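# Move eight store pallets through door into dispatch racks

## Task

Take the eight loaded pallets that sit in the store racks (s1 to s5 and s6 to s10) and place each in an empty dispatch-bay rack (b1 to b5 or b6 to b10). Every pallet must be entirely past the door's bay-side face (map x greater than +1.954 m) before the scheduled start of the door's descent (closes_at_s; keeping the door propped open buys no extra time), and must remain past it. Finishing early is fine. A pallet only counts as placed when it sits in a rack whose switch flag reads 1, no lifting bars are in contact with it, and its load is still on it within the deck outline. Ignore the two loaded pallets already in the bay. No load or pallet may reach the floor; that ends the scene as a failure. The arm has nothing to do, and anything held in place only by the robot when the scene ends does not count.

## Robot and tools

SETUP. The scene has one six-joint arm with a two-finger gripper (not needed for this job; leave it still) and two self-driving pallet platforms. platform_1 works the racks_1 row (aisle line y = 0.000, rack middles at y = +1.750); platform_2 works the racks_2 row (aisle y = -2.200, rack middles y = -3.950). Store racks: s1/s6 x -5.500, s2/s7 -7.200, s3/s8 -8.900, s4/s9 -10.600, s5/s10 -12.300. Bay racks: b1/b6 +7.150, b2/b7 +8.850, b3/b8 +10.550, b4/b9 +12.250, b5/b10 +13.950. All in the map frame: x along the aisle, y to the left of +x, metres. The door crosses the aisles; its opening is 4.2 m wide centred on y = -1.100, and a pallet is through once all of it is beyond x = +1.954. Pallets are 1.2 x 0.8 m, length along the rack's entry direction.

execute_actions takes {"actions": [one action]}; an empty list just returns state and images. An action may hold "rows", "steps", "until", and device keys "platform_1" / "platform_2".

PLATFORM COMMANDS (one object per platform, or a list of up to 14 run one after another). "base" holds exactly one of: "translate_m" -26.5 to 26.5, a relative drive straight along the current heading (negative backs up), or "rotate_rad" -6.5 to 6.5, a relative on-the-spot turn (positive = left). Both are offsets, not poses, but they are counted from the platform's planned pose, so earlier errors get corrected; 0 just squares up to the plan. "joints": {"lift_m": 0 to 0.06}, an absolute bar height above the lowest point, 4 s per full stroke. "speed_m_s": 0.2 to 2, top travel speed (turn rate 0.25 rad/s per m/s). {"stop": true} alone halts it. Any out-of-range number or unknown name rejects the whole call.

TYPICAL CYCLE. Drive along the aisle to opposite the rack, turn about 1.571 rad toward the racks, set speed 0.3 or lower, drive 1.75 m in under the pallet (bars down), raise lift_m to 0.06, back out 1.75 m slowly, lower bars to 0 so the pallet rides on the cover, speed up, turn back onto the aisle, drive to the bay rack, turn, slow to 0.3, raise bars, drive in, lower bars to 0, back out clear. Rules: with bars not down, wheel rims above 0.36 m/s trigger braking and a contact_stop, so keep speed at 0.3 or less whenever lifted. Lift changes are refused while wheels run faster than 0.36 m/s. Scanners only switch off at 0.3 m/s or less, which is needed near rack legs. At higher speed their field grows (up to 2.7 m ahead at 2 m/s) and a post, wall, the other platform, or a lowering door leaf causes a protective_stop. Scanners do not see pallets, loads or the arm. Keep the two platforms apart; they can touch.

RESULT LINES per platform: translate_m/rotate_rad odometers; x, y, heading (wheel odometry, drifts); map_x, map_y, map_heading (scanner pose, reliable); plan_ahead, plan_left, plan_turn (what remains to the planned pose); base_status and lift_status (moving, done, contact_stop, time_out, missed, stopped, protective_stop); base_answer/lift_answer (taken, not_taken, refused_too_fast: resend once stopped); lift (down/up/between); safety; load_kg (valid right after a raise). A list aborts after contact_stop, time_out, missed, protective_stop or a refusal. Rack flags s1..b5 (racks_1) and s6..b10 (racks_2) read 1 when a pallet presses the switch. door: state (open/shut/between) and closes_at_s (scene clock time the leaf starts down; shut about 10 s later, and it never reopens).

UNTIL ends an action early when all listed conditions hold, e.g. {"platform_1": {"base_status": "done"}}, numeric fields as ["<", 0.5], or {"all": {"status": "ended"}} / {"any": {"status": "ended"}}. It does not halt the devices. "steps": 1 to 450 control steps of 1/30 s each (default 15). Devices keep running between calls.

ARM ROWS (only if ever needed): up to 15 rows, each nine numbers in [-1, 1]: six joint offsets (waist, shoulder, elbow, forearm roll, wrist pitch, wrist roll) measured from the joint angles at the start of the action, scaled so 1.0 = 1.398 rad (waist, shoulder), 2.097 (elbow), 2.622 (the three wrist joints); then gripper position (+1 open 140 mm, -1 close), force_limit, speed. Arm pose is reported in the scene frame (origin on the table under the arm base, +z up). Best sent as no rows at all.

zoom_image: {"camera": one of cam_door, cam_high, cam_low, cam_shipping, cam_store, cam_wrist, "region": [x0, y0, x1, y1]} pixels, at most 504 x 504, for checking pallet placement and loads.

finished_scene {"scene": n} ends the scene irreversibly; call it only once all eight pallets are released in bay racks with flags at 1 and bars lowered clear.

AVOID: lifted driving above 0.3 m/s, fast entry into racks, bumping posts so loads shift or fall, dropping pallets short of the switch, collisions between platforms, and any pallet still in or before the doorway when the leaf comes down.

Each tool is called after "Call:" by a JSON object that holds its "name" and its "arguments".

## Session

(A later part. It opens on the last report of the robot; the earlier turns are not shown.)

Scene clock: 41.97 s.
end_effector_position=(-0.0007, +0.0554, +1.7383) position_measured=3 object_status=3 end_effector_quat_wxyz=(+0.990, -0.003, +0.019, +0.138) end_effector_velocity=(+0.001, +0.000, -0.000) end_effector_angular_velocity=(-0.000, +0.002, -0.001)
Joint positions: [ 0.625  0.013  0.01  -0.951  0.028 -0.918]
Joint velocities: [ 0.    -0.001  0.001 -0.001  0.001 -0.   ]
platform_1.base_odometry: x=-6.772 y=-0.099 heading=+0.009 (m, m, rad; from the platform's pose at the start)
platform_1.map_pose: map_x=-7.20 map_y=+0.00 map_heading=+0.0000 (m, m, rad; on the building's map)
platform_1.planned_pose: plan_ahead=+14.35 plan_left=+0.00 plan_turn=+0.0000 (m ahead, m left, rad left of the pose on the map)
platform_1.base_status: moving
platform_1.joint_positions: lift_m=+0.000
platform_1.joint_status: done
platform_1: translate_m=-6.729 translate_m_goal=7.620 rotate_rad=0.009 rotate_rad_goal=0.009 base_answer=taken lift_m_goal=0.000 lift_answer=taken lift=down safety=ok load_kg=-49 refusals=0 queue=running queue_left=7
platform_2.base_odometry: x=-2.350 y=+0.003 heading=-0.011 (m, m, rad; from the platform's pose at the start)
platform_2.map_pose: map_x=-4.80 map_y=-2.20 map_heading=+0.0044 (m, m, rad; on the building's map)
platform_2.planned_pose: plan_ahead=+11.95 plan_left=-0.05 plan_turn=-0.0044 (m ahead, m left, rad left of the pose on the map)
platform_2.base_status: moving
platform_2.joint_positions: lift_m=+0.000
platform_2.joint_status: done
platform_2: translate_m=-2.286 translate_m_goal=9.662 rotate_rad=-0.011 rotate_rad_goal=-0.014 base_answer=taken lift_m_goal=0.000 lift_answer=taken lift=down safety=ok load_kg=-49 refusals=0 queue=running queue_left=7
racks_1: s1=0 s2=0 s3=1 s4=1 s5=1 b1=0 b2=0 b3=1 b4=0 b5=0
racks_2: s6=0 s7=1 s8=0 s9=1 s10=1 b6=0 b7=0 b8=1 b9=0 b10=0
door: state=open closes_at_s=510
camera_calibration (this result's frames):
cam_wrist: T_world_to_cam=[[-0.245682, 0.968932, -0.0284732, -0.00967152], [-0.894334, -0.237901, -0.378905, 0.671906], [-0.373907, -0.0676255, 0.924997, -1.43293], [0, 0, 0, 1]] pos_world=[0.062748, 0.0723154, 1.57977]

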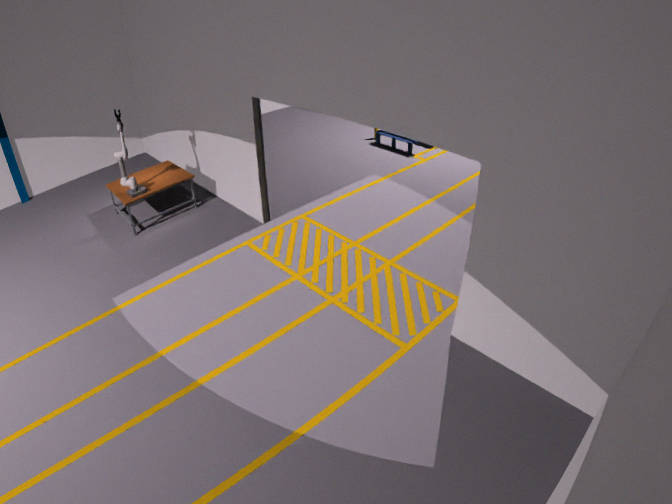

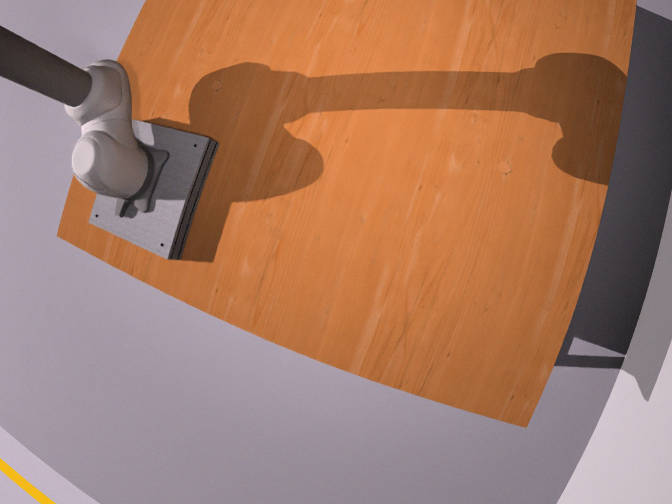

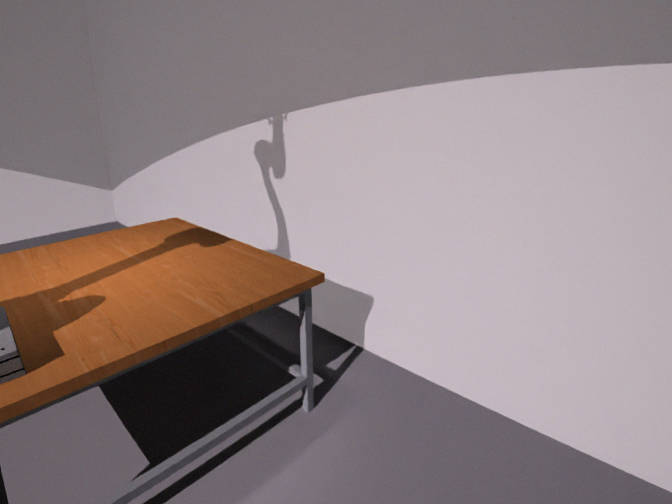

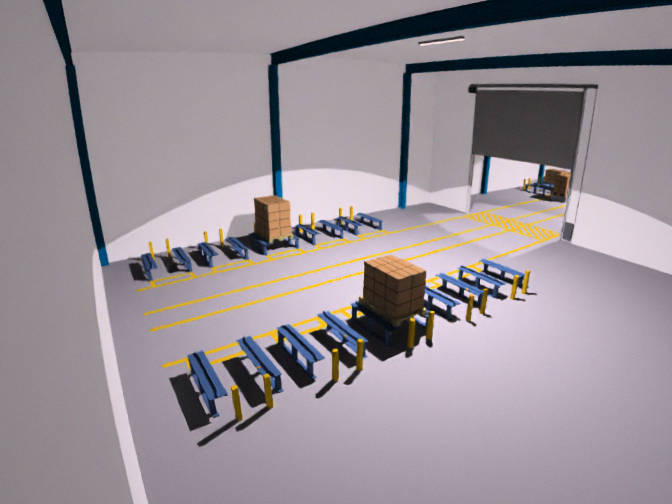

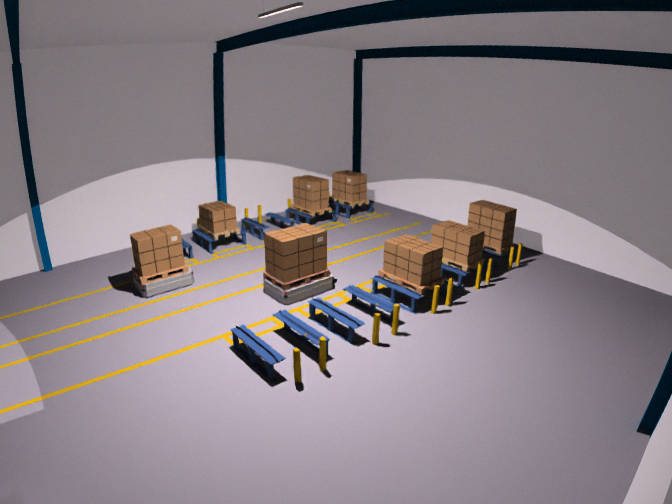

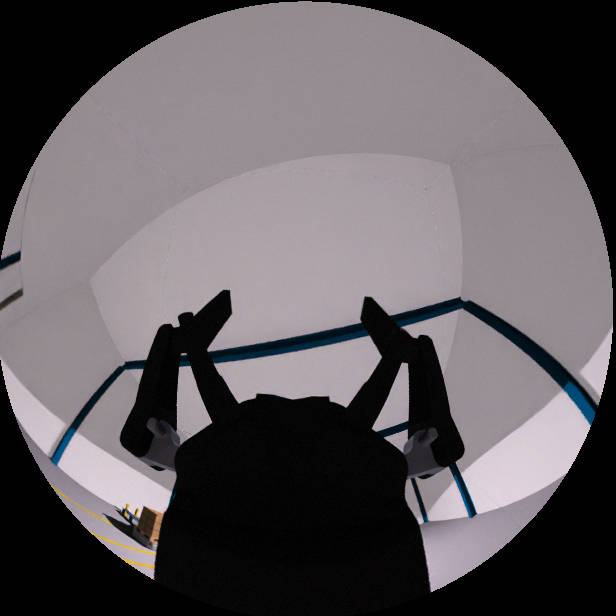

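Call:
{"name": "execute_actions", "arguments": {"actions": [{"steps":450,"until":{"platform_2":{"queue_left":["<=",5]}}}]}}

Call:
{"name": "execute_actions", "arguments": {"actions": [{"steps":450,"until":{"platform_2":{"queue_left":["<=",3]}}}]}}

Scene clock: 56.33 s.
end_effector_position=(-0.0007, +0.0554, +1.7383) position_measured=3 object_status=3 end_effector_quat_wxyz=(+0.990, -0.003, +0.019, +0.138) end_effector_velocity=(-0.001, +0.000, +0.000) end_effector_angular_velocity=(-0.001, -0.002, +0.002)
Joint positions: [ 0.625  0.013  0.01  -0.951  0.028 -0.918]
Joint velocities: [-0.    -0.    -0.     0.001 -0.002  0.   ]
platform_1.base_odometry: x=+7.586 y=+0.052 heading=+0.512 (m, m, rad; from the platform's pose at the start)
platform_1.map_pose: map_x=+7.15 map_y=-0.01 map_heading=+0.5149 (m, m, rad; on the building's map)
platform_1.planned_pose: plan_ahead=+0.01 plan_left=+0.01 plan_turn=+1.0559 (m ahead, m left, rad left of the pose on the map)
platform_1.base_status: moving
platform_1.joint_positions: lift_m=+0.017
platform_1.joint_status: moving
platform_1: translate_m=7.631 translate_m_goal=7.631 rotate_rad=0.529 rotate_rad_goal=1.581 base_answer=taken lift_m_goal=0.055 lift_answer=taken lift=between safety=ok load_kg=309 refusals=0 queue=running queue_left=6
platform_2.base_odometry: x=+9.639 y=-0.172 heading=-1.588 (m, m, rad; from the platform's pose at the start)
platform_2.map_pose: map_x=+7.15 map_y=-2.20 map_heading=-1.5708 (m, m, rad; on the building's map)
platform_2.planned_pose: plan_ahead=+1.70 plan_left=+0.00 plan_turn=+0.0000 (m ahead, m left, rad left of the pose on the map)
platform_2.base_status: moving
platform_2.joint_positions: lift_m=+0.055
platform_2.joint_status: done
platform_2: translate_m=9.682 translate_m_goal=11.383 rotate_rad=-1.588 rotate_rad_goal=-1.588 base_answer=taken lift_m_goal=0.055 lift_answer=taken lift=between safety=ok load_kg=262 refusals=0 queue=running queue_left=5
racks_1: s1=0 s2=0 s3=1 s4=1 s5=1 b1=0 b2=0 b3=1 b4=0 b5=0
racks_2: s6=0 s7=1 s8=0 s9=1 s10=1 b6=0 b7=0 b8=1 b9=0 b10=0
door: state=open closes_at_s=510
camera_calibration (this result's frames):
cam_wrist: T_world_to_cam=[[-0.245681, 0.968932, -0.0284731, -0.00967154], [-0.894334, -0.237901, -0.378905, 0.671906], [-0.373907, -0.0676255, 0.924997, -1.43293], [0, 0, 0, 1]] pos_world=[0.062748, 0.0723154, 1.57977]

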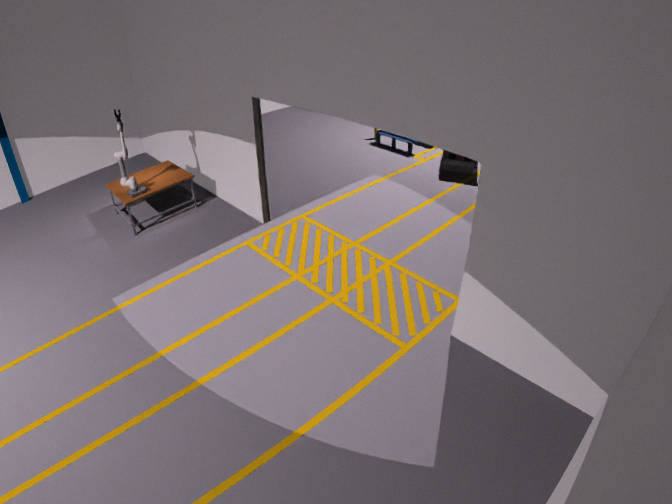

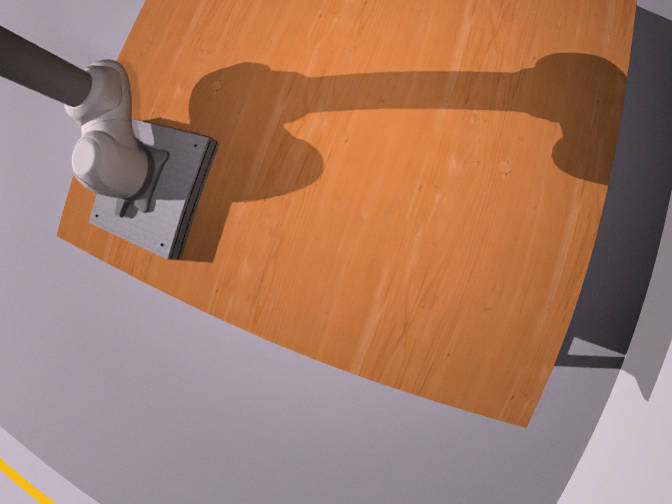

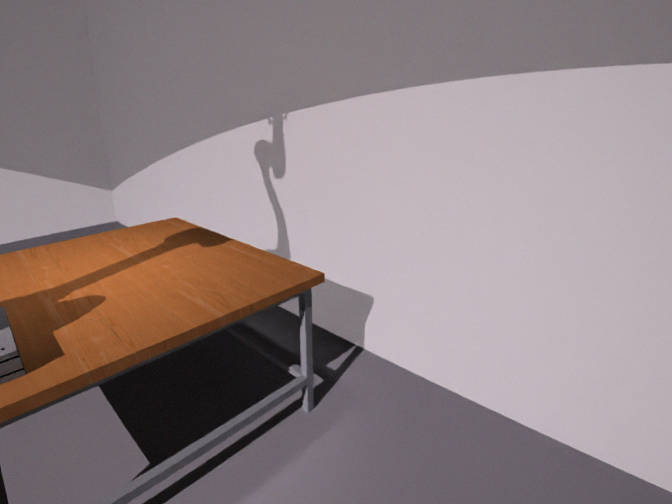

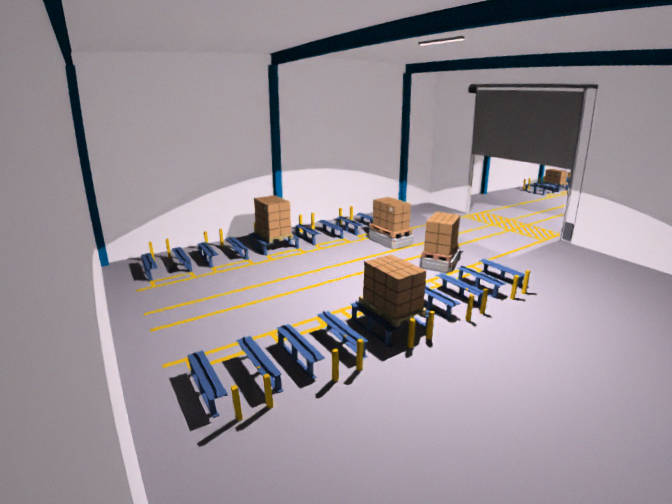

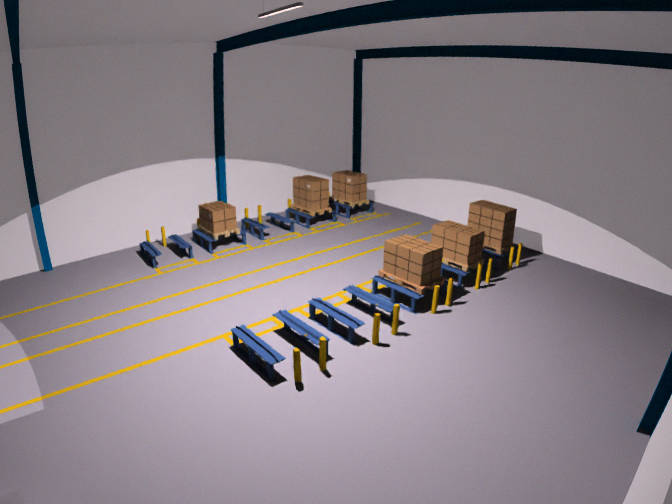

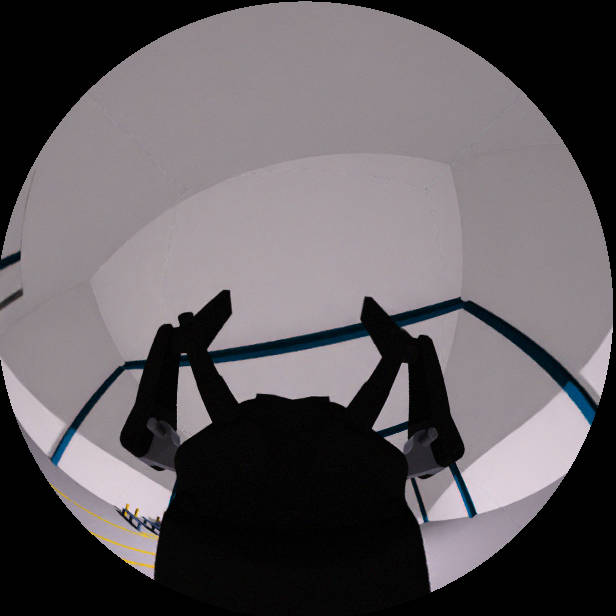

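Scene clock: 65.13 s.
end_effector_position=(-0.0007, +0.0554, +1.7383) position_measured=3 object_status=3 end_effector_quat_wxyz=(+0.990, -0.003, +0.019, +0.138) end_effector_velocity=(-0.000, -0.000, +0.000) end_effector_angular_velocity=(+0.000, +0.000, -0.001)
Joint positions: [ 0.625  0.013  0.01  -0.951  0.028 -0.918]
Joint velocities: [ 0.    -0.    -0.    -0.001  0.001 -0.   ]
platform_1.base_odometry: x=+7.565 y=+1.755 heading=+1.582 (m, m, rad; from the platform's pose at the start)
platform_1.map_pose: map_x=+7.15 map_y=+1.70 map_heading=+1.5708 (m, m, rad; on the building's map)
platform_1.planned_pose: plan_ahead=+0.00 plan_left=+0.00 plan_turn=+0.0000 (m ahead, m left, rad left of the pose on the map)
platform_1.base_status: moving
platform_1.joint_positions: lift_m=+0.055
platform_1.joint_status: done
platform_1: translate_m=9.337 translate_m_goal=9.341 rotate_rad=1.582 rotate_rad_goal=1.580 base_answer=taken lift_m_goal=0.055 lift_answer=taken lift=between safety=ok load_kg=305 refusals=0 queue=running queue_left=5
platform_2.base_odometry: x=+9.611 y=-1.883 heading=-1.588 (m, m, rad; from the platform's pose at the start)
platform_2.map_pose: map_x=+7.15 map_y=-3.90 map_heading=-1.5708 (m, m, rad; on the building's map)
platform_2.planned_pose: plan_ahead=-1.70 plan_left=+0.00 plan_turn=+0.0000 (m ahead, m left, rad left of the pose on the map)
platform_2.base_status: moving
platform_2.joint_positions: lift_m=+0.032
platform_2.joint_status: moving
platform_2: translate_m=11.393 translate_m_goal=9.693 rotate_rad=-1.588 rotate_rad_goal=-1.587 base_answer=taken lift_m_goal=0.000 lift_answer=taken lift=between safety=ok load_kg=-30 refusals=0 queue=running queue_left=3
racks_1: s1=0 s2=0 s3=1 s4=1 s5=1 b1=0 b2=0 b3=1 b4=0 b5=0
racks_2: s6=0 s7=1 s8=0 s9=1 s10=1 b6=1 b7=0 b8=1 b9=0 b10=0
door: state=open closes_at_s=510
camera_calibration (this result's frames):
cam_wrist: T_world_to_cam=[[-0.245682, 0.968932, -0.0284731, -0.00967157], [-0.894334, -0.237901, -0.378905, 0.671906], [-0.373908, -0.0676257, 0.924997, -1.43293], [0, 0, 0, 1]] pos_world=[0.0627478, 0.0723152, 1.57977]

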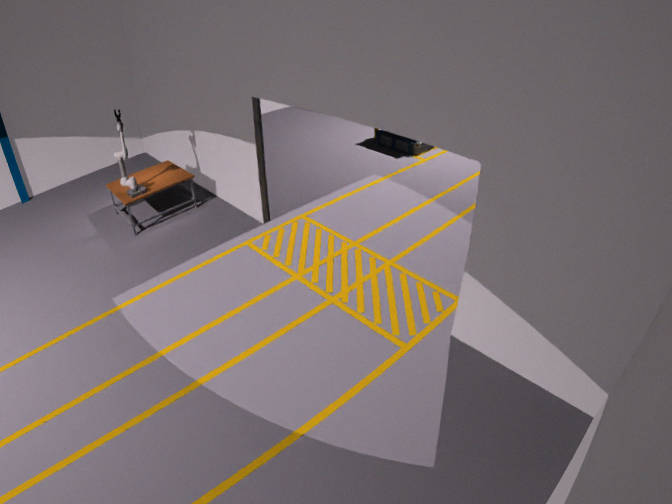

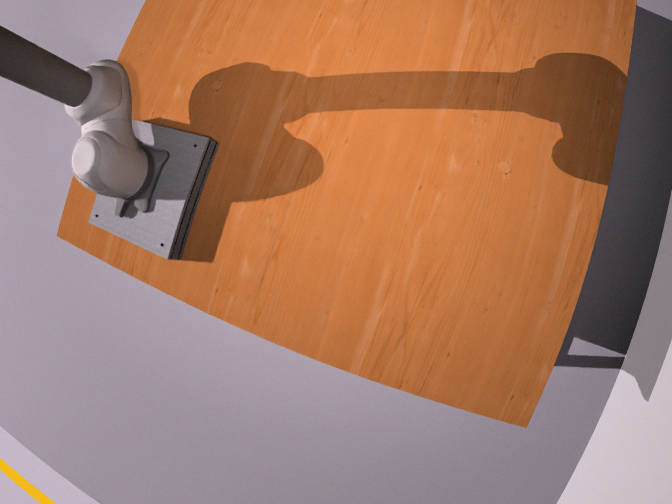

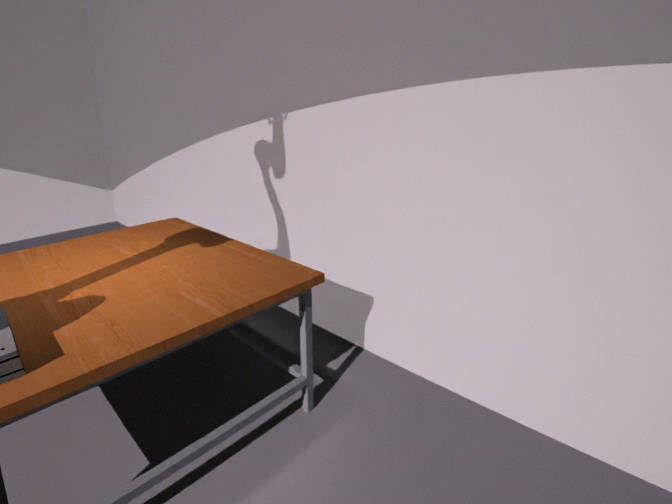

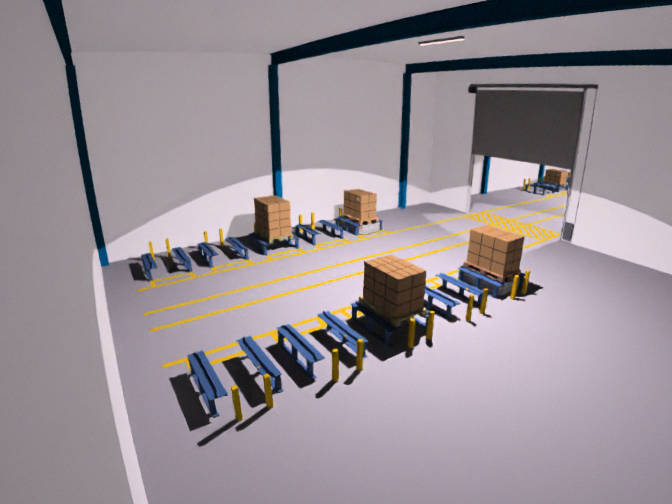

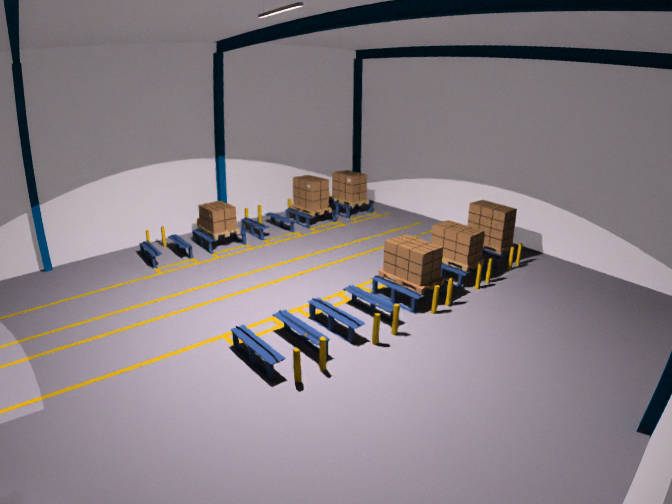

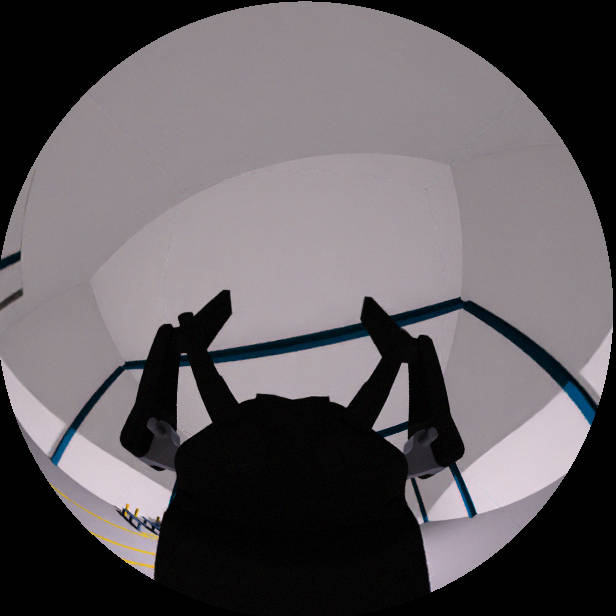

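Call:
{"name": "execute_actions", "arguments": {"actions": [{"steps":450}]}}

Call:
{"name": "execute_actions", "arguments": {"actions": [{"steps":450,"until":{"platform_2":{"queue":["!=","running"]}}}]}}

Scene clock: 80.43 s.
end_effector_position=(-0.0007, +0.0554, +1.7383) position_measured=3 object_status=3 end_effector_quat_wxyz=(+0.990, -0.003, +0.019, +0.138) end_effector_velocity=(-0.000, -0.000, +0.000) end_effector_angular_velocity=(+0.001, -0.000, +0.002)
Joint positions: [ 0.625  0.013  0.01  -0.951  0.028 -0.918]
Joint velocities: [-0.     0.    -0.001  0.001  0.     0.001]
platform_1.base_odometry: x=+6.218 y=+0.041 heading=+0.016 (m, m, rad; from the platform's pose at the start)
platform_1.map_pose: map_x=+5.75 map_y=+0.00 map_heading=+0.0000 (m, m, rad; on the building's map)
platform_1.planned_pose: plan_ahead=-14.65 plan_left=+0.00 plan_turn=+0.0000 (m ahead, m left, rad left of the pose on the map)
platform_1.base_status: moving
platform_1.joint_positions: lift_m=+0.000
platform_1.joint_status: done
platform_1: translate_m=6.242 translate_m_goal=-8.409 rotate_rad=0.016 rotate_rad_goal=0.018 base_answer=taken lift_m_goal=0.000 lift_answer=taken lift=down safety=ok load_kg=-49 refusals=0 queue=running queue_left=1
platform_2.base_odometry: x=+5.640 y=-0.109 heading=-0.014 (m, m, rad; from the platform's pose at the start)
platform_2.map_pose: map_x=+3.09 map_y=-2.20 map_heading=+0.0000 (m, m, rad; on the building's map)
platform_2.planned_pose: plan_ahead=-10.29 plan_left=+0.00 plan_turn=+0.0000 (m ahead, m left, rad left of the pose on the map)
platform_2.base_status: moving
platform_2.joint_positions: lift_m=+0.000
platform_2.joint_status: done
platform_2: translate_m=5.626 translate_m_goal=-4.666 rotate_rad=-0.014 rotate_rad_goal=-0.014 base_answer=taken lift_m_goal=0.000 lift_answer=taken lift=down safety=ok load_kg=-49 refusals=0 queue=running queue_left=1
racks_1: s1=0 s2=0 s3=1 s4=1 s5=1 b1=1 b2=0 b3=1 b4=0 b5=0
racks_2: s6=0 s7=1 s8=0 s9=1 s10=1 b6=1 b7=0 b8=1 b9=0 b10=0
door: state=open closes_at_s=510
camera_calibration (this result's frames):
cam_wrist: T_world_to_cam=[[-0.245682, 0.968932, -0.0284731, -0.00967159], [-0.894334, -0.237901, -0.378905, 0.671906], [-0.373907, -0.0676257, 0.924997, -1.43293], [0, 0, 0, 1]] pos_world=[0.062748, 0.0723154, 1.57977]

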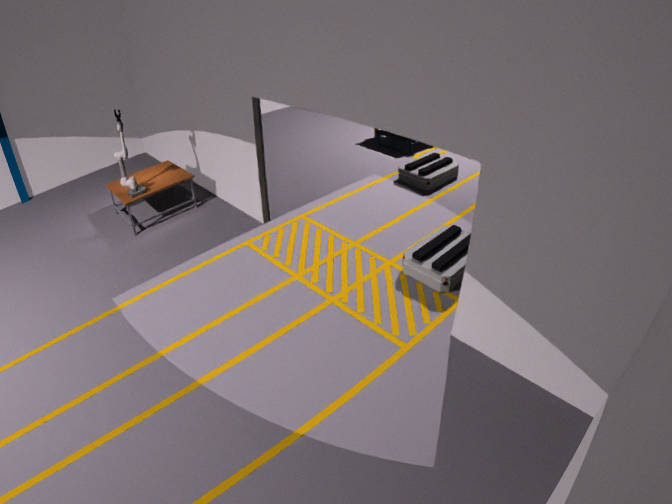

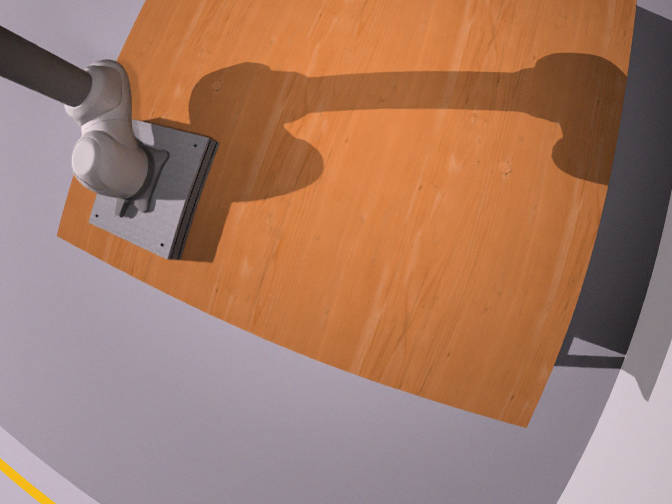

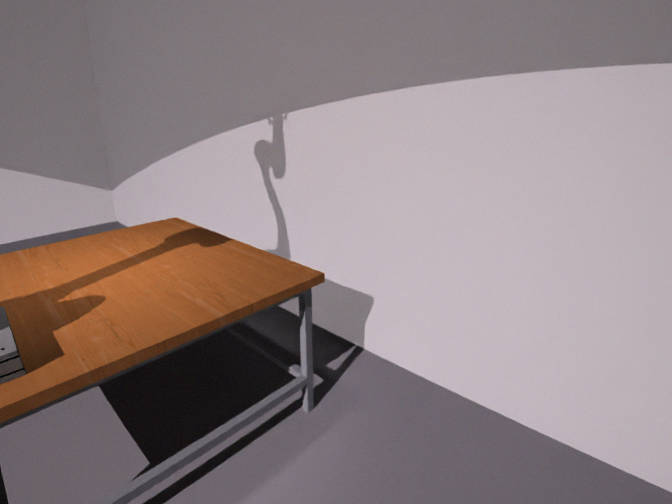

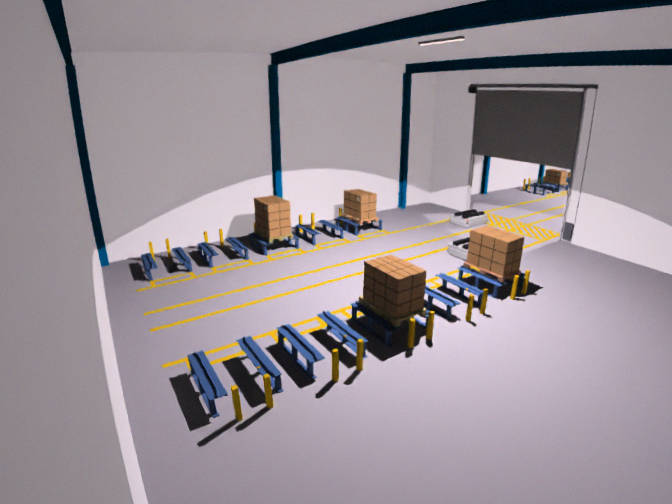

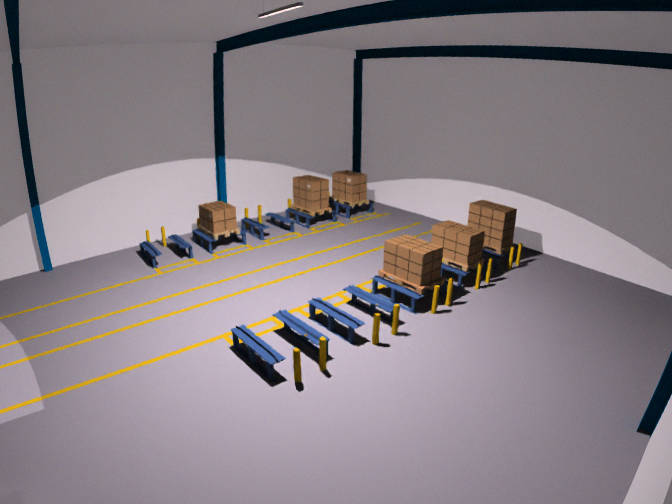

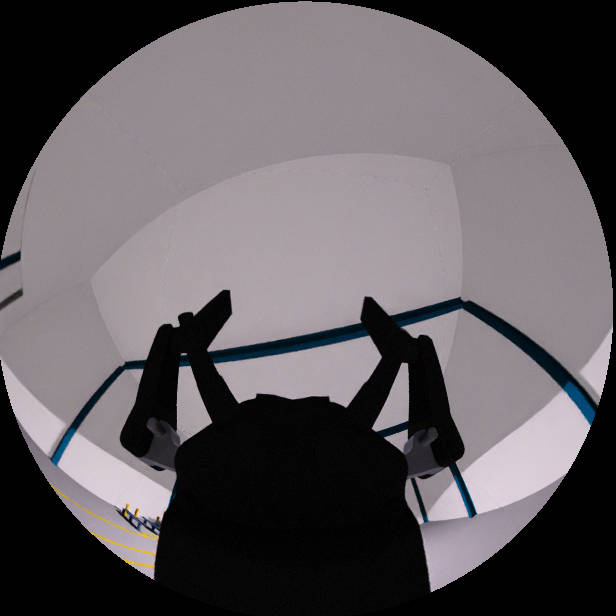

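Scene clock: 92.17 s.
end_effector_position=(-0.0007, +0.0554, +1.7383) position_measured=3 object_status=3 end_effector_quat_wxyz=(+0.990, -0.003, +0.019, +0.138) end_effector_velocity=(-0.001, -0.000, +0.000) end_effector_angular_velocity=(-0.000, -0.001, -0.001)
Joint positions: [ 0.625  0.013  0.01  -0.951  0.028 -0.918]
Joint velocities: [ 0.     0.    -0.001 -0.001 -0.001 -0.   ]
platform_1.base_odometry: x=-8.454 y=-0.170 heading=+0.179 (m, m, rad; from the platform's pose at the start)
platform_1.map_pose: map_x=-8.90 map_y=+0.00 map_heading=+0.1833 (m, m, rad; on the building's map)
platform_1.planned_pose: plan_ahead=+0.00 plan_left=+0.00 plan_turn=+1.3875 (m ahead, m left, rad left of the pose on the map)
platform_1.base_status: moving
platform_1.joint_positions: lift_m=+0.007
platform_1.joint_status: moving
platform_1: translate_m=-8.399 translate_m_goal=-8.399 rotate_rad=0.196 rotate_rad_goal=1.583 base_answer=taken lift_m_goal=0.030 lift_answer=taken lift=between safety=ok load_kg=3 refusals=0 queue=running queue_left=0
platform_2.base_odometry: x=-4.708 y=+0.078 heading=-1.589 (m, m, rad; from the platform's pose at the start)
platform_2.map_pose: map_x=-7.20 map_y=-2.19 map_heading=-1.5708 (m, m, rad; on the building's map)
platform_2.planned_pose: plan_ahead=+0.01 plan_left=+0.00 plan_turn=+0.0000 (m ahead, m left, rad left of the pose on the map)
platform_2.base_status: done
platform_2.joint_positions: lift_m=+0.030
platform_2.joint_status: done
platform_2: translate_m=-4.666 translate_m_goal=-4.666 rotate_rad=-1.589 rotate_rad_goal=-1.589 base_answer=taken lift_m_goal=0.030 lift_answer=taken lift=between safety=ok load_kg=0 refusals=0 queue=done queue_left=0
racks_1: s1=0 s2=0 s3=1 s4=1 s5=1 b1=1 b2=0 b3=1 b4=0 b5=0
racks_2: s6=0 s7=1 s8=0 s9=1 s10=1 b6=1 b7=0 b8=1 b9=0 b10=0
door: state=open closes_at_s=510
camera_calibration (this result's frames):
cam_wrist: T_world_to_cam=[[-0.245681, 0.968932, -0.0284732, -0.00967152], [-0.894334, -0.237901, -0.378905, 0.671906], [-0.373907, -0.0676255, 0.924997, -1.43293], [0, 0, 0, 1]] pos_world=[0.062748, 0.0723154, 1.57977]

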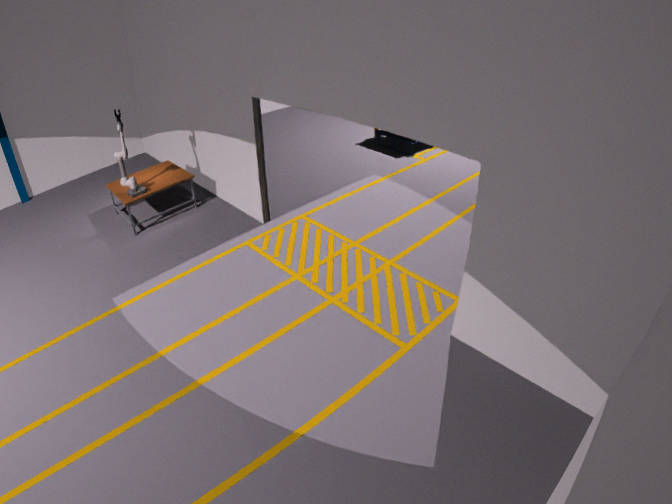

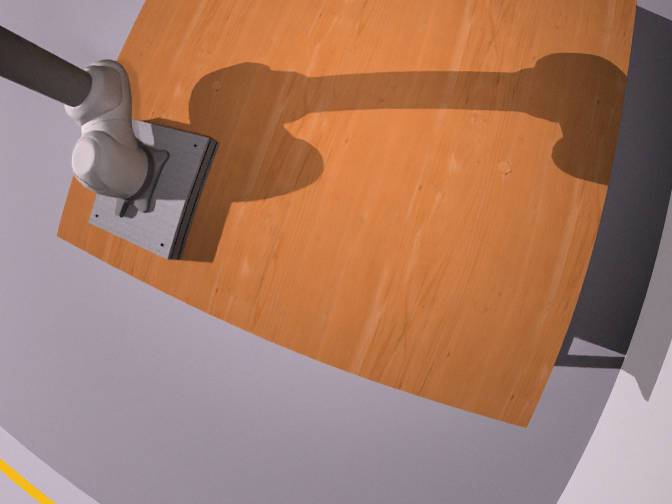

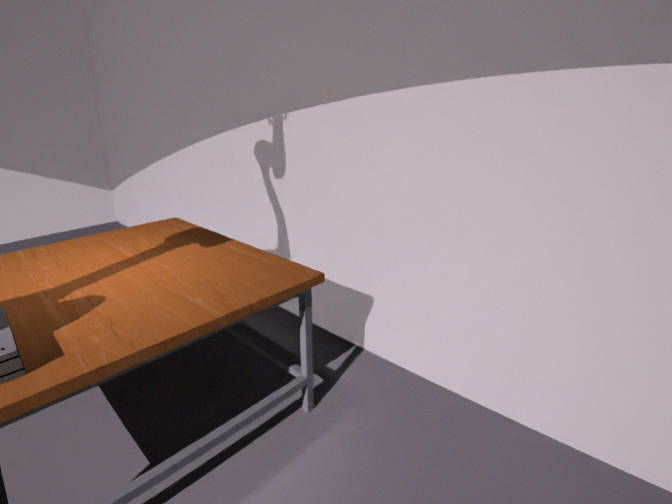

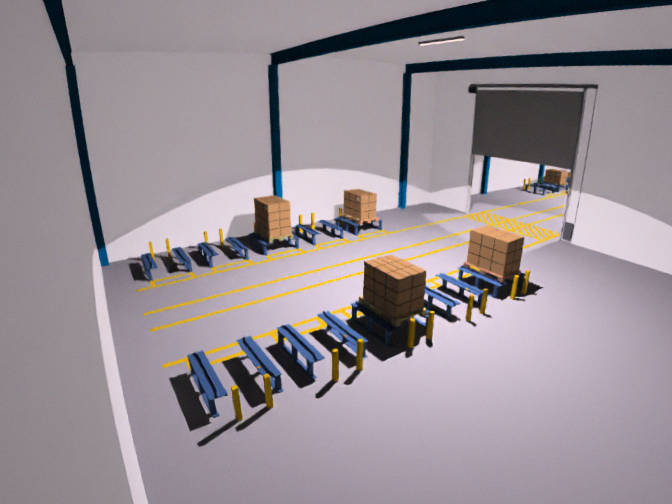

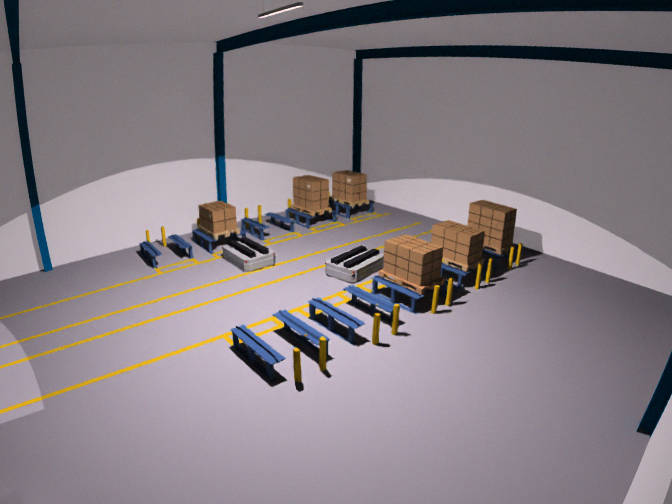

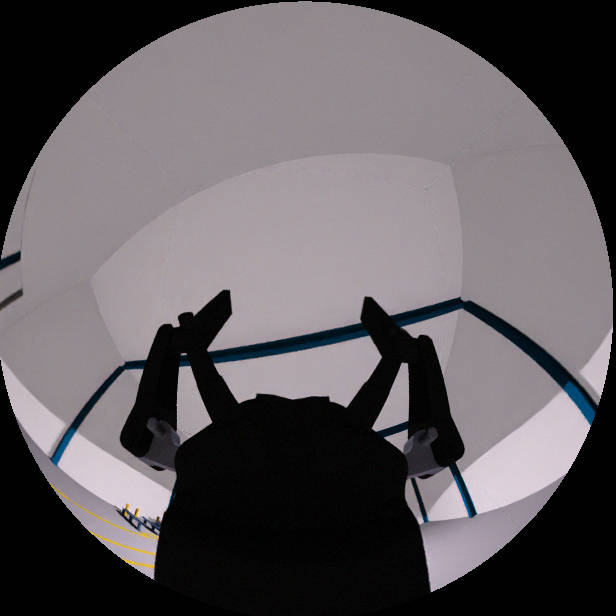

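Call:
{"name": "execute_actions", "arguments": {"actions": [{"platform_2":[{"base":{"translate_m":1.70},"speed_m_s":0.3},{"joints":{"lift_m":0.05}},{"base":{"translate_m":-1.70},"joints":{"lift_m":0.055}},{"base":{"rotate_rad":1.5708},"joints":{"lift_m":0},"speed_m_s":2},{"base":{"translate_m":16.05}},{"base":{"rotate_rad":-1.5708},"joints":{"lift_m":0.055}},{"base":{"translate_m":1.70},"speed_m_s":0.3},{"joints":{"lift_m":0.032}},{"base":{"translate_m":-1.70},"joints":{"lift_m":0}},{"base":{"rotate_rad":1.5708},"speed_m_s":2},{"base":{"translate_m":-19.45}},{"base":{"rotate_rad":-1.5708},"joints":{"lift_m":0.03}},{"base":{"translate_m":1.70},"speed_m_s":0.3},{"joints":{"lift_m":0.05}}],"steps":300,"until":{"platform_1":{"queue":["!=","running"]}}}]}}

Scene clock: 95.33 s.
end_effector_position=(-0.0007, +0.0554, +1.7383) position_measured=3 object_status=3 end_effector_quat_wxyz=(+0.990, -0.003, +0.019, +0.138) end_effector_velocity=(-0.002, -0.002, +0.000) end_effector_angular_velocity=(+0.002, -0.001, +0.001)
Joint positions: [ 0.625  0.013  0.01  -0.951  0.028 -0.918]
Joint velocities: [-0.    -0.001 -0.001  0.     0.001  0.001]
platform_1.base_odometry: x=-8.454 y=-0.170 heading=+1.583 (m, m, rad; from the platform's pose at the start)
platform_1.map_pose: map_x=-8.90 map_y=+0.00 map_heading=+1.5708 (m, m, rad; on the building's map)
platform_1.planned_pose: plan_ahead=+0.00 plan_left=+0.00 plan_turn=+0.0000 (m ahead, m left, rad left of the pose on the map)
platform_1.base_status: done
platform_1.joint_positions: lift_m=+0.030
platform_1.joint_status: done
platform_1: translate_m=-8.399 translate_m_goal=-8.399 rotate_rad=1.583 rotate_rad_goal=1.583 base_answer=taken lift_m_goal=0.030 lift_answer=taken lift=between safety=ok load_kg=0 refusals=0 queue=done queue_left=0
platform_2.base_odometry: x=-4.718 y=-0.496 heading=-1.590 (m, m, rad; from the platform's pose at the start)
platform_2.map_pose: map_x=-7.20 map_y=-2.78 map_heading=-1.5708 (m, m, rad; on the building's map)
platform_2.planned_pose: plan_ahead=+1.12 plan_left=+0.00 plan_turn=+0.0000 (m ahead, m left, rad left of the pose on the map)
platform_2.base_status: moving
platform_2.joint_positions: lift_m=+0.030
platform_2.joint_status: done
platform_2: translate_m=-4.083 translate_m_goal=-2.956 rotate_rad=-1.590 rotate_rad_goal=-1.588 base_answer=taken lift_m_goal=0.030 lift_answer=taken lift=between safety=ok load_kg=0 refusals=0 queue=running queue_left=13
racks_1: s1=0 s2=0 s3=1 s4=1 s5=1 b1=1 b2=0 b3=1 b4=0 b5=0
racks_2: s6=0 s7=1 s8=0 s9=1 s10=1 b6=1 b7=0 b8=1 b9=0 b10=0
door: state=open closes_at_s=510
camera_calibration (this result's frames):
cam_wrist: T_world_to_cam=[[-0.245682, 0.968932, -0.0284731, -0.00967155], [-0.894334, -0.237901, -0.378905, 0.671906], [-0.373907, -0.0676256, 0.924997, -1.43293], [0, 0, 0, 1]] pos_world=[0.062748, 0.0723154, 1.57977]

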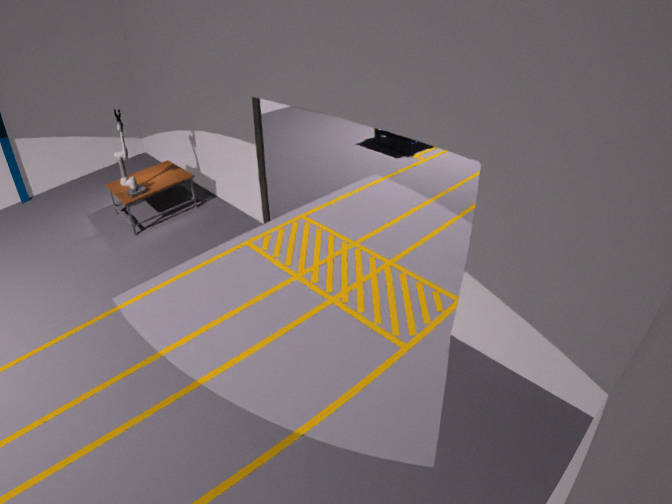

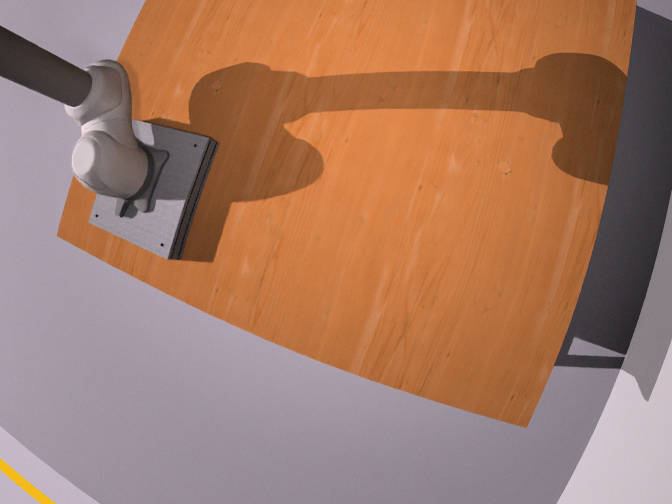

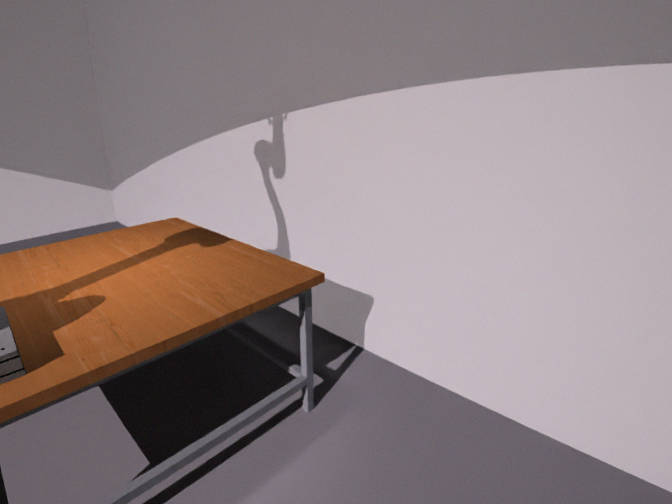

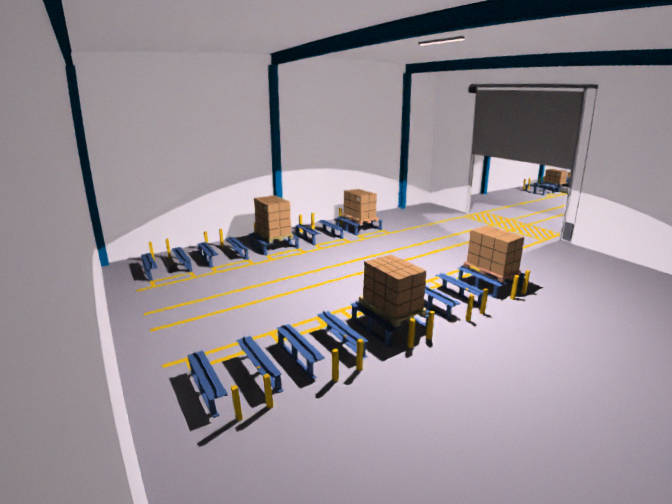

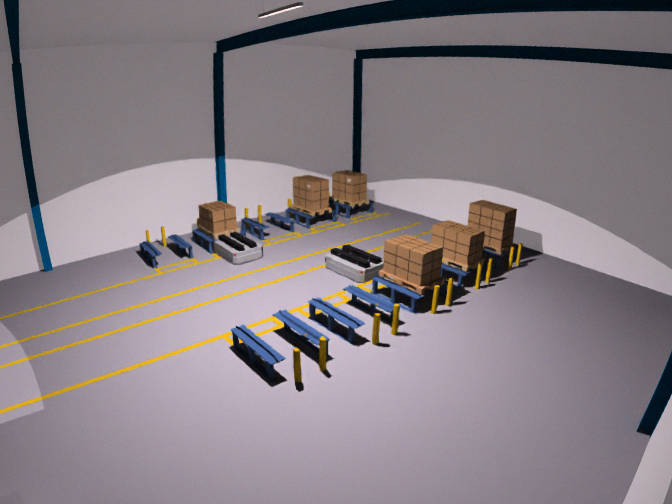

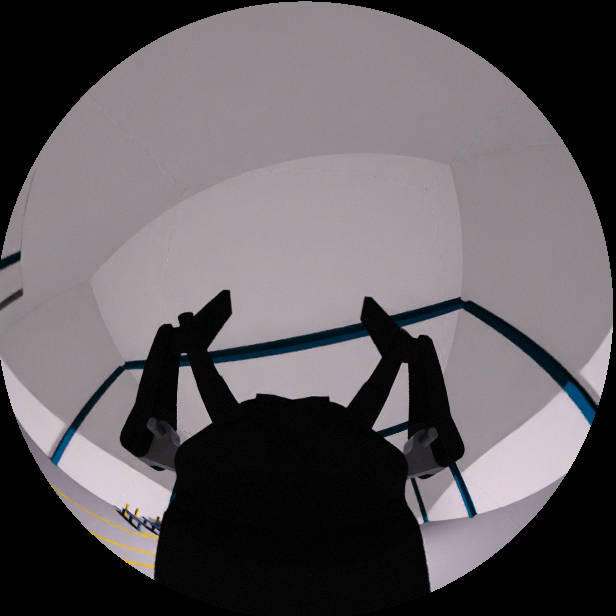

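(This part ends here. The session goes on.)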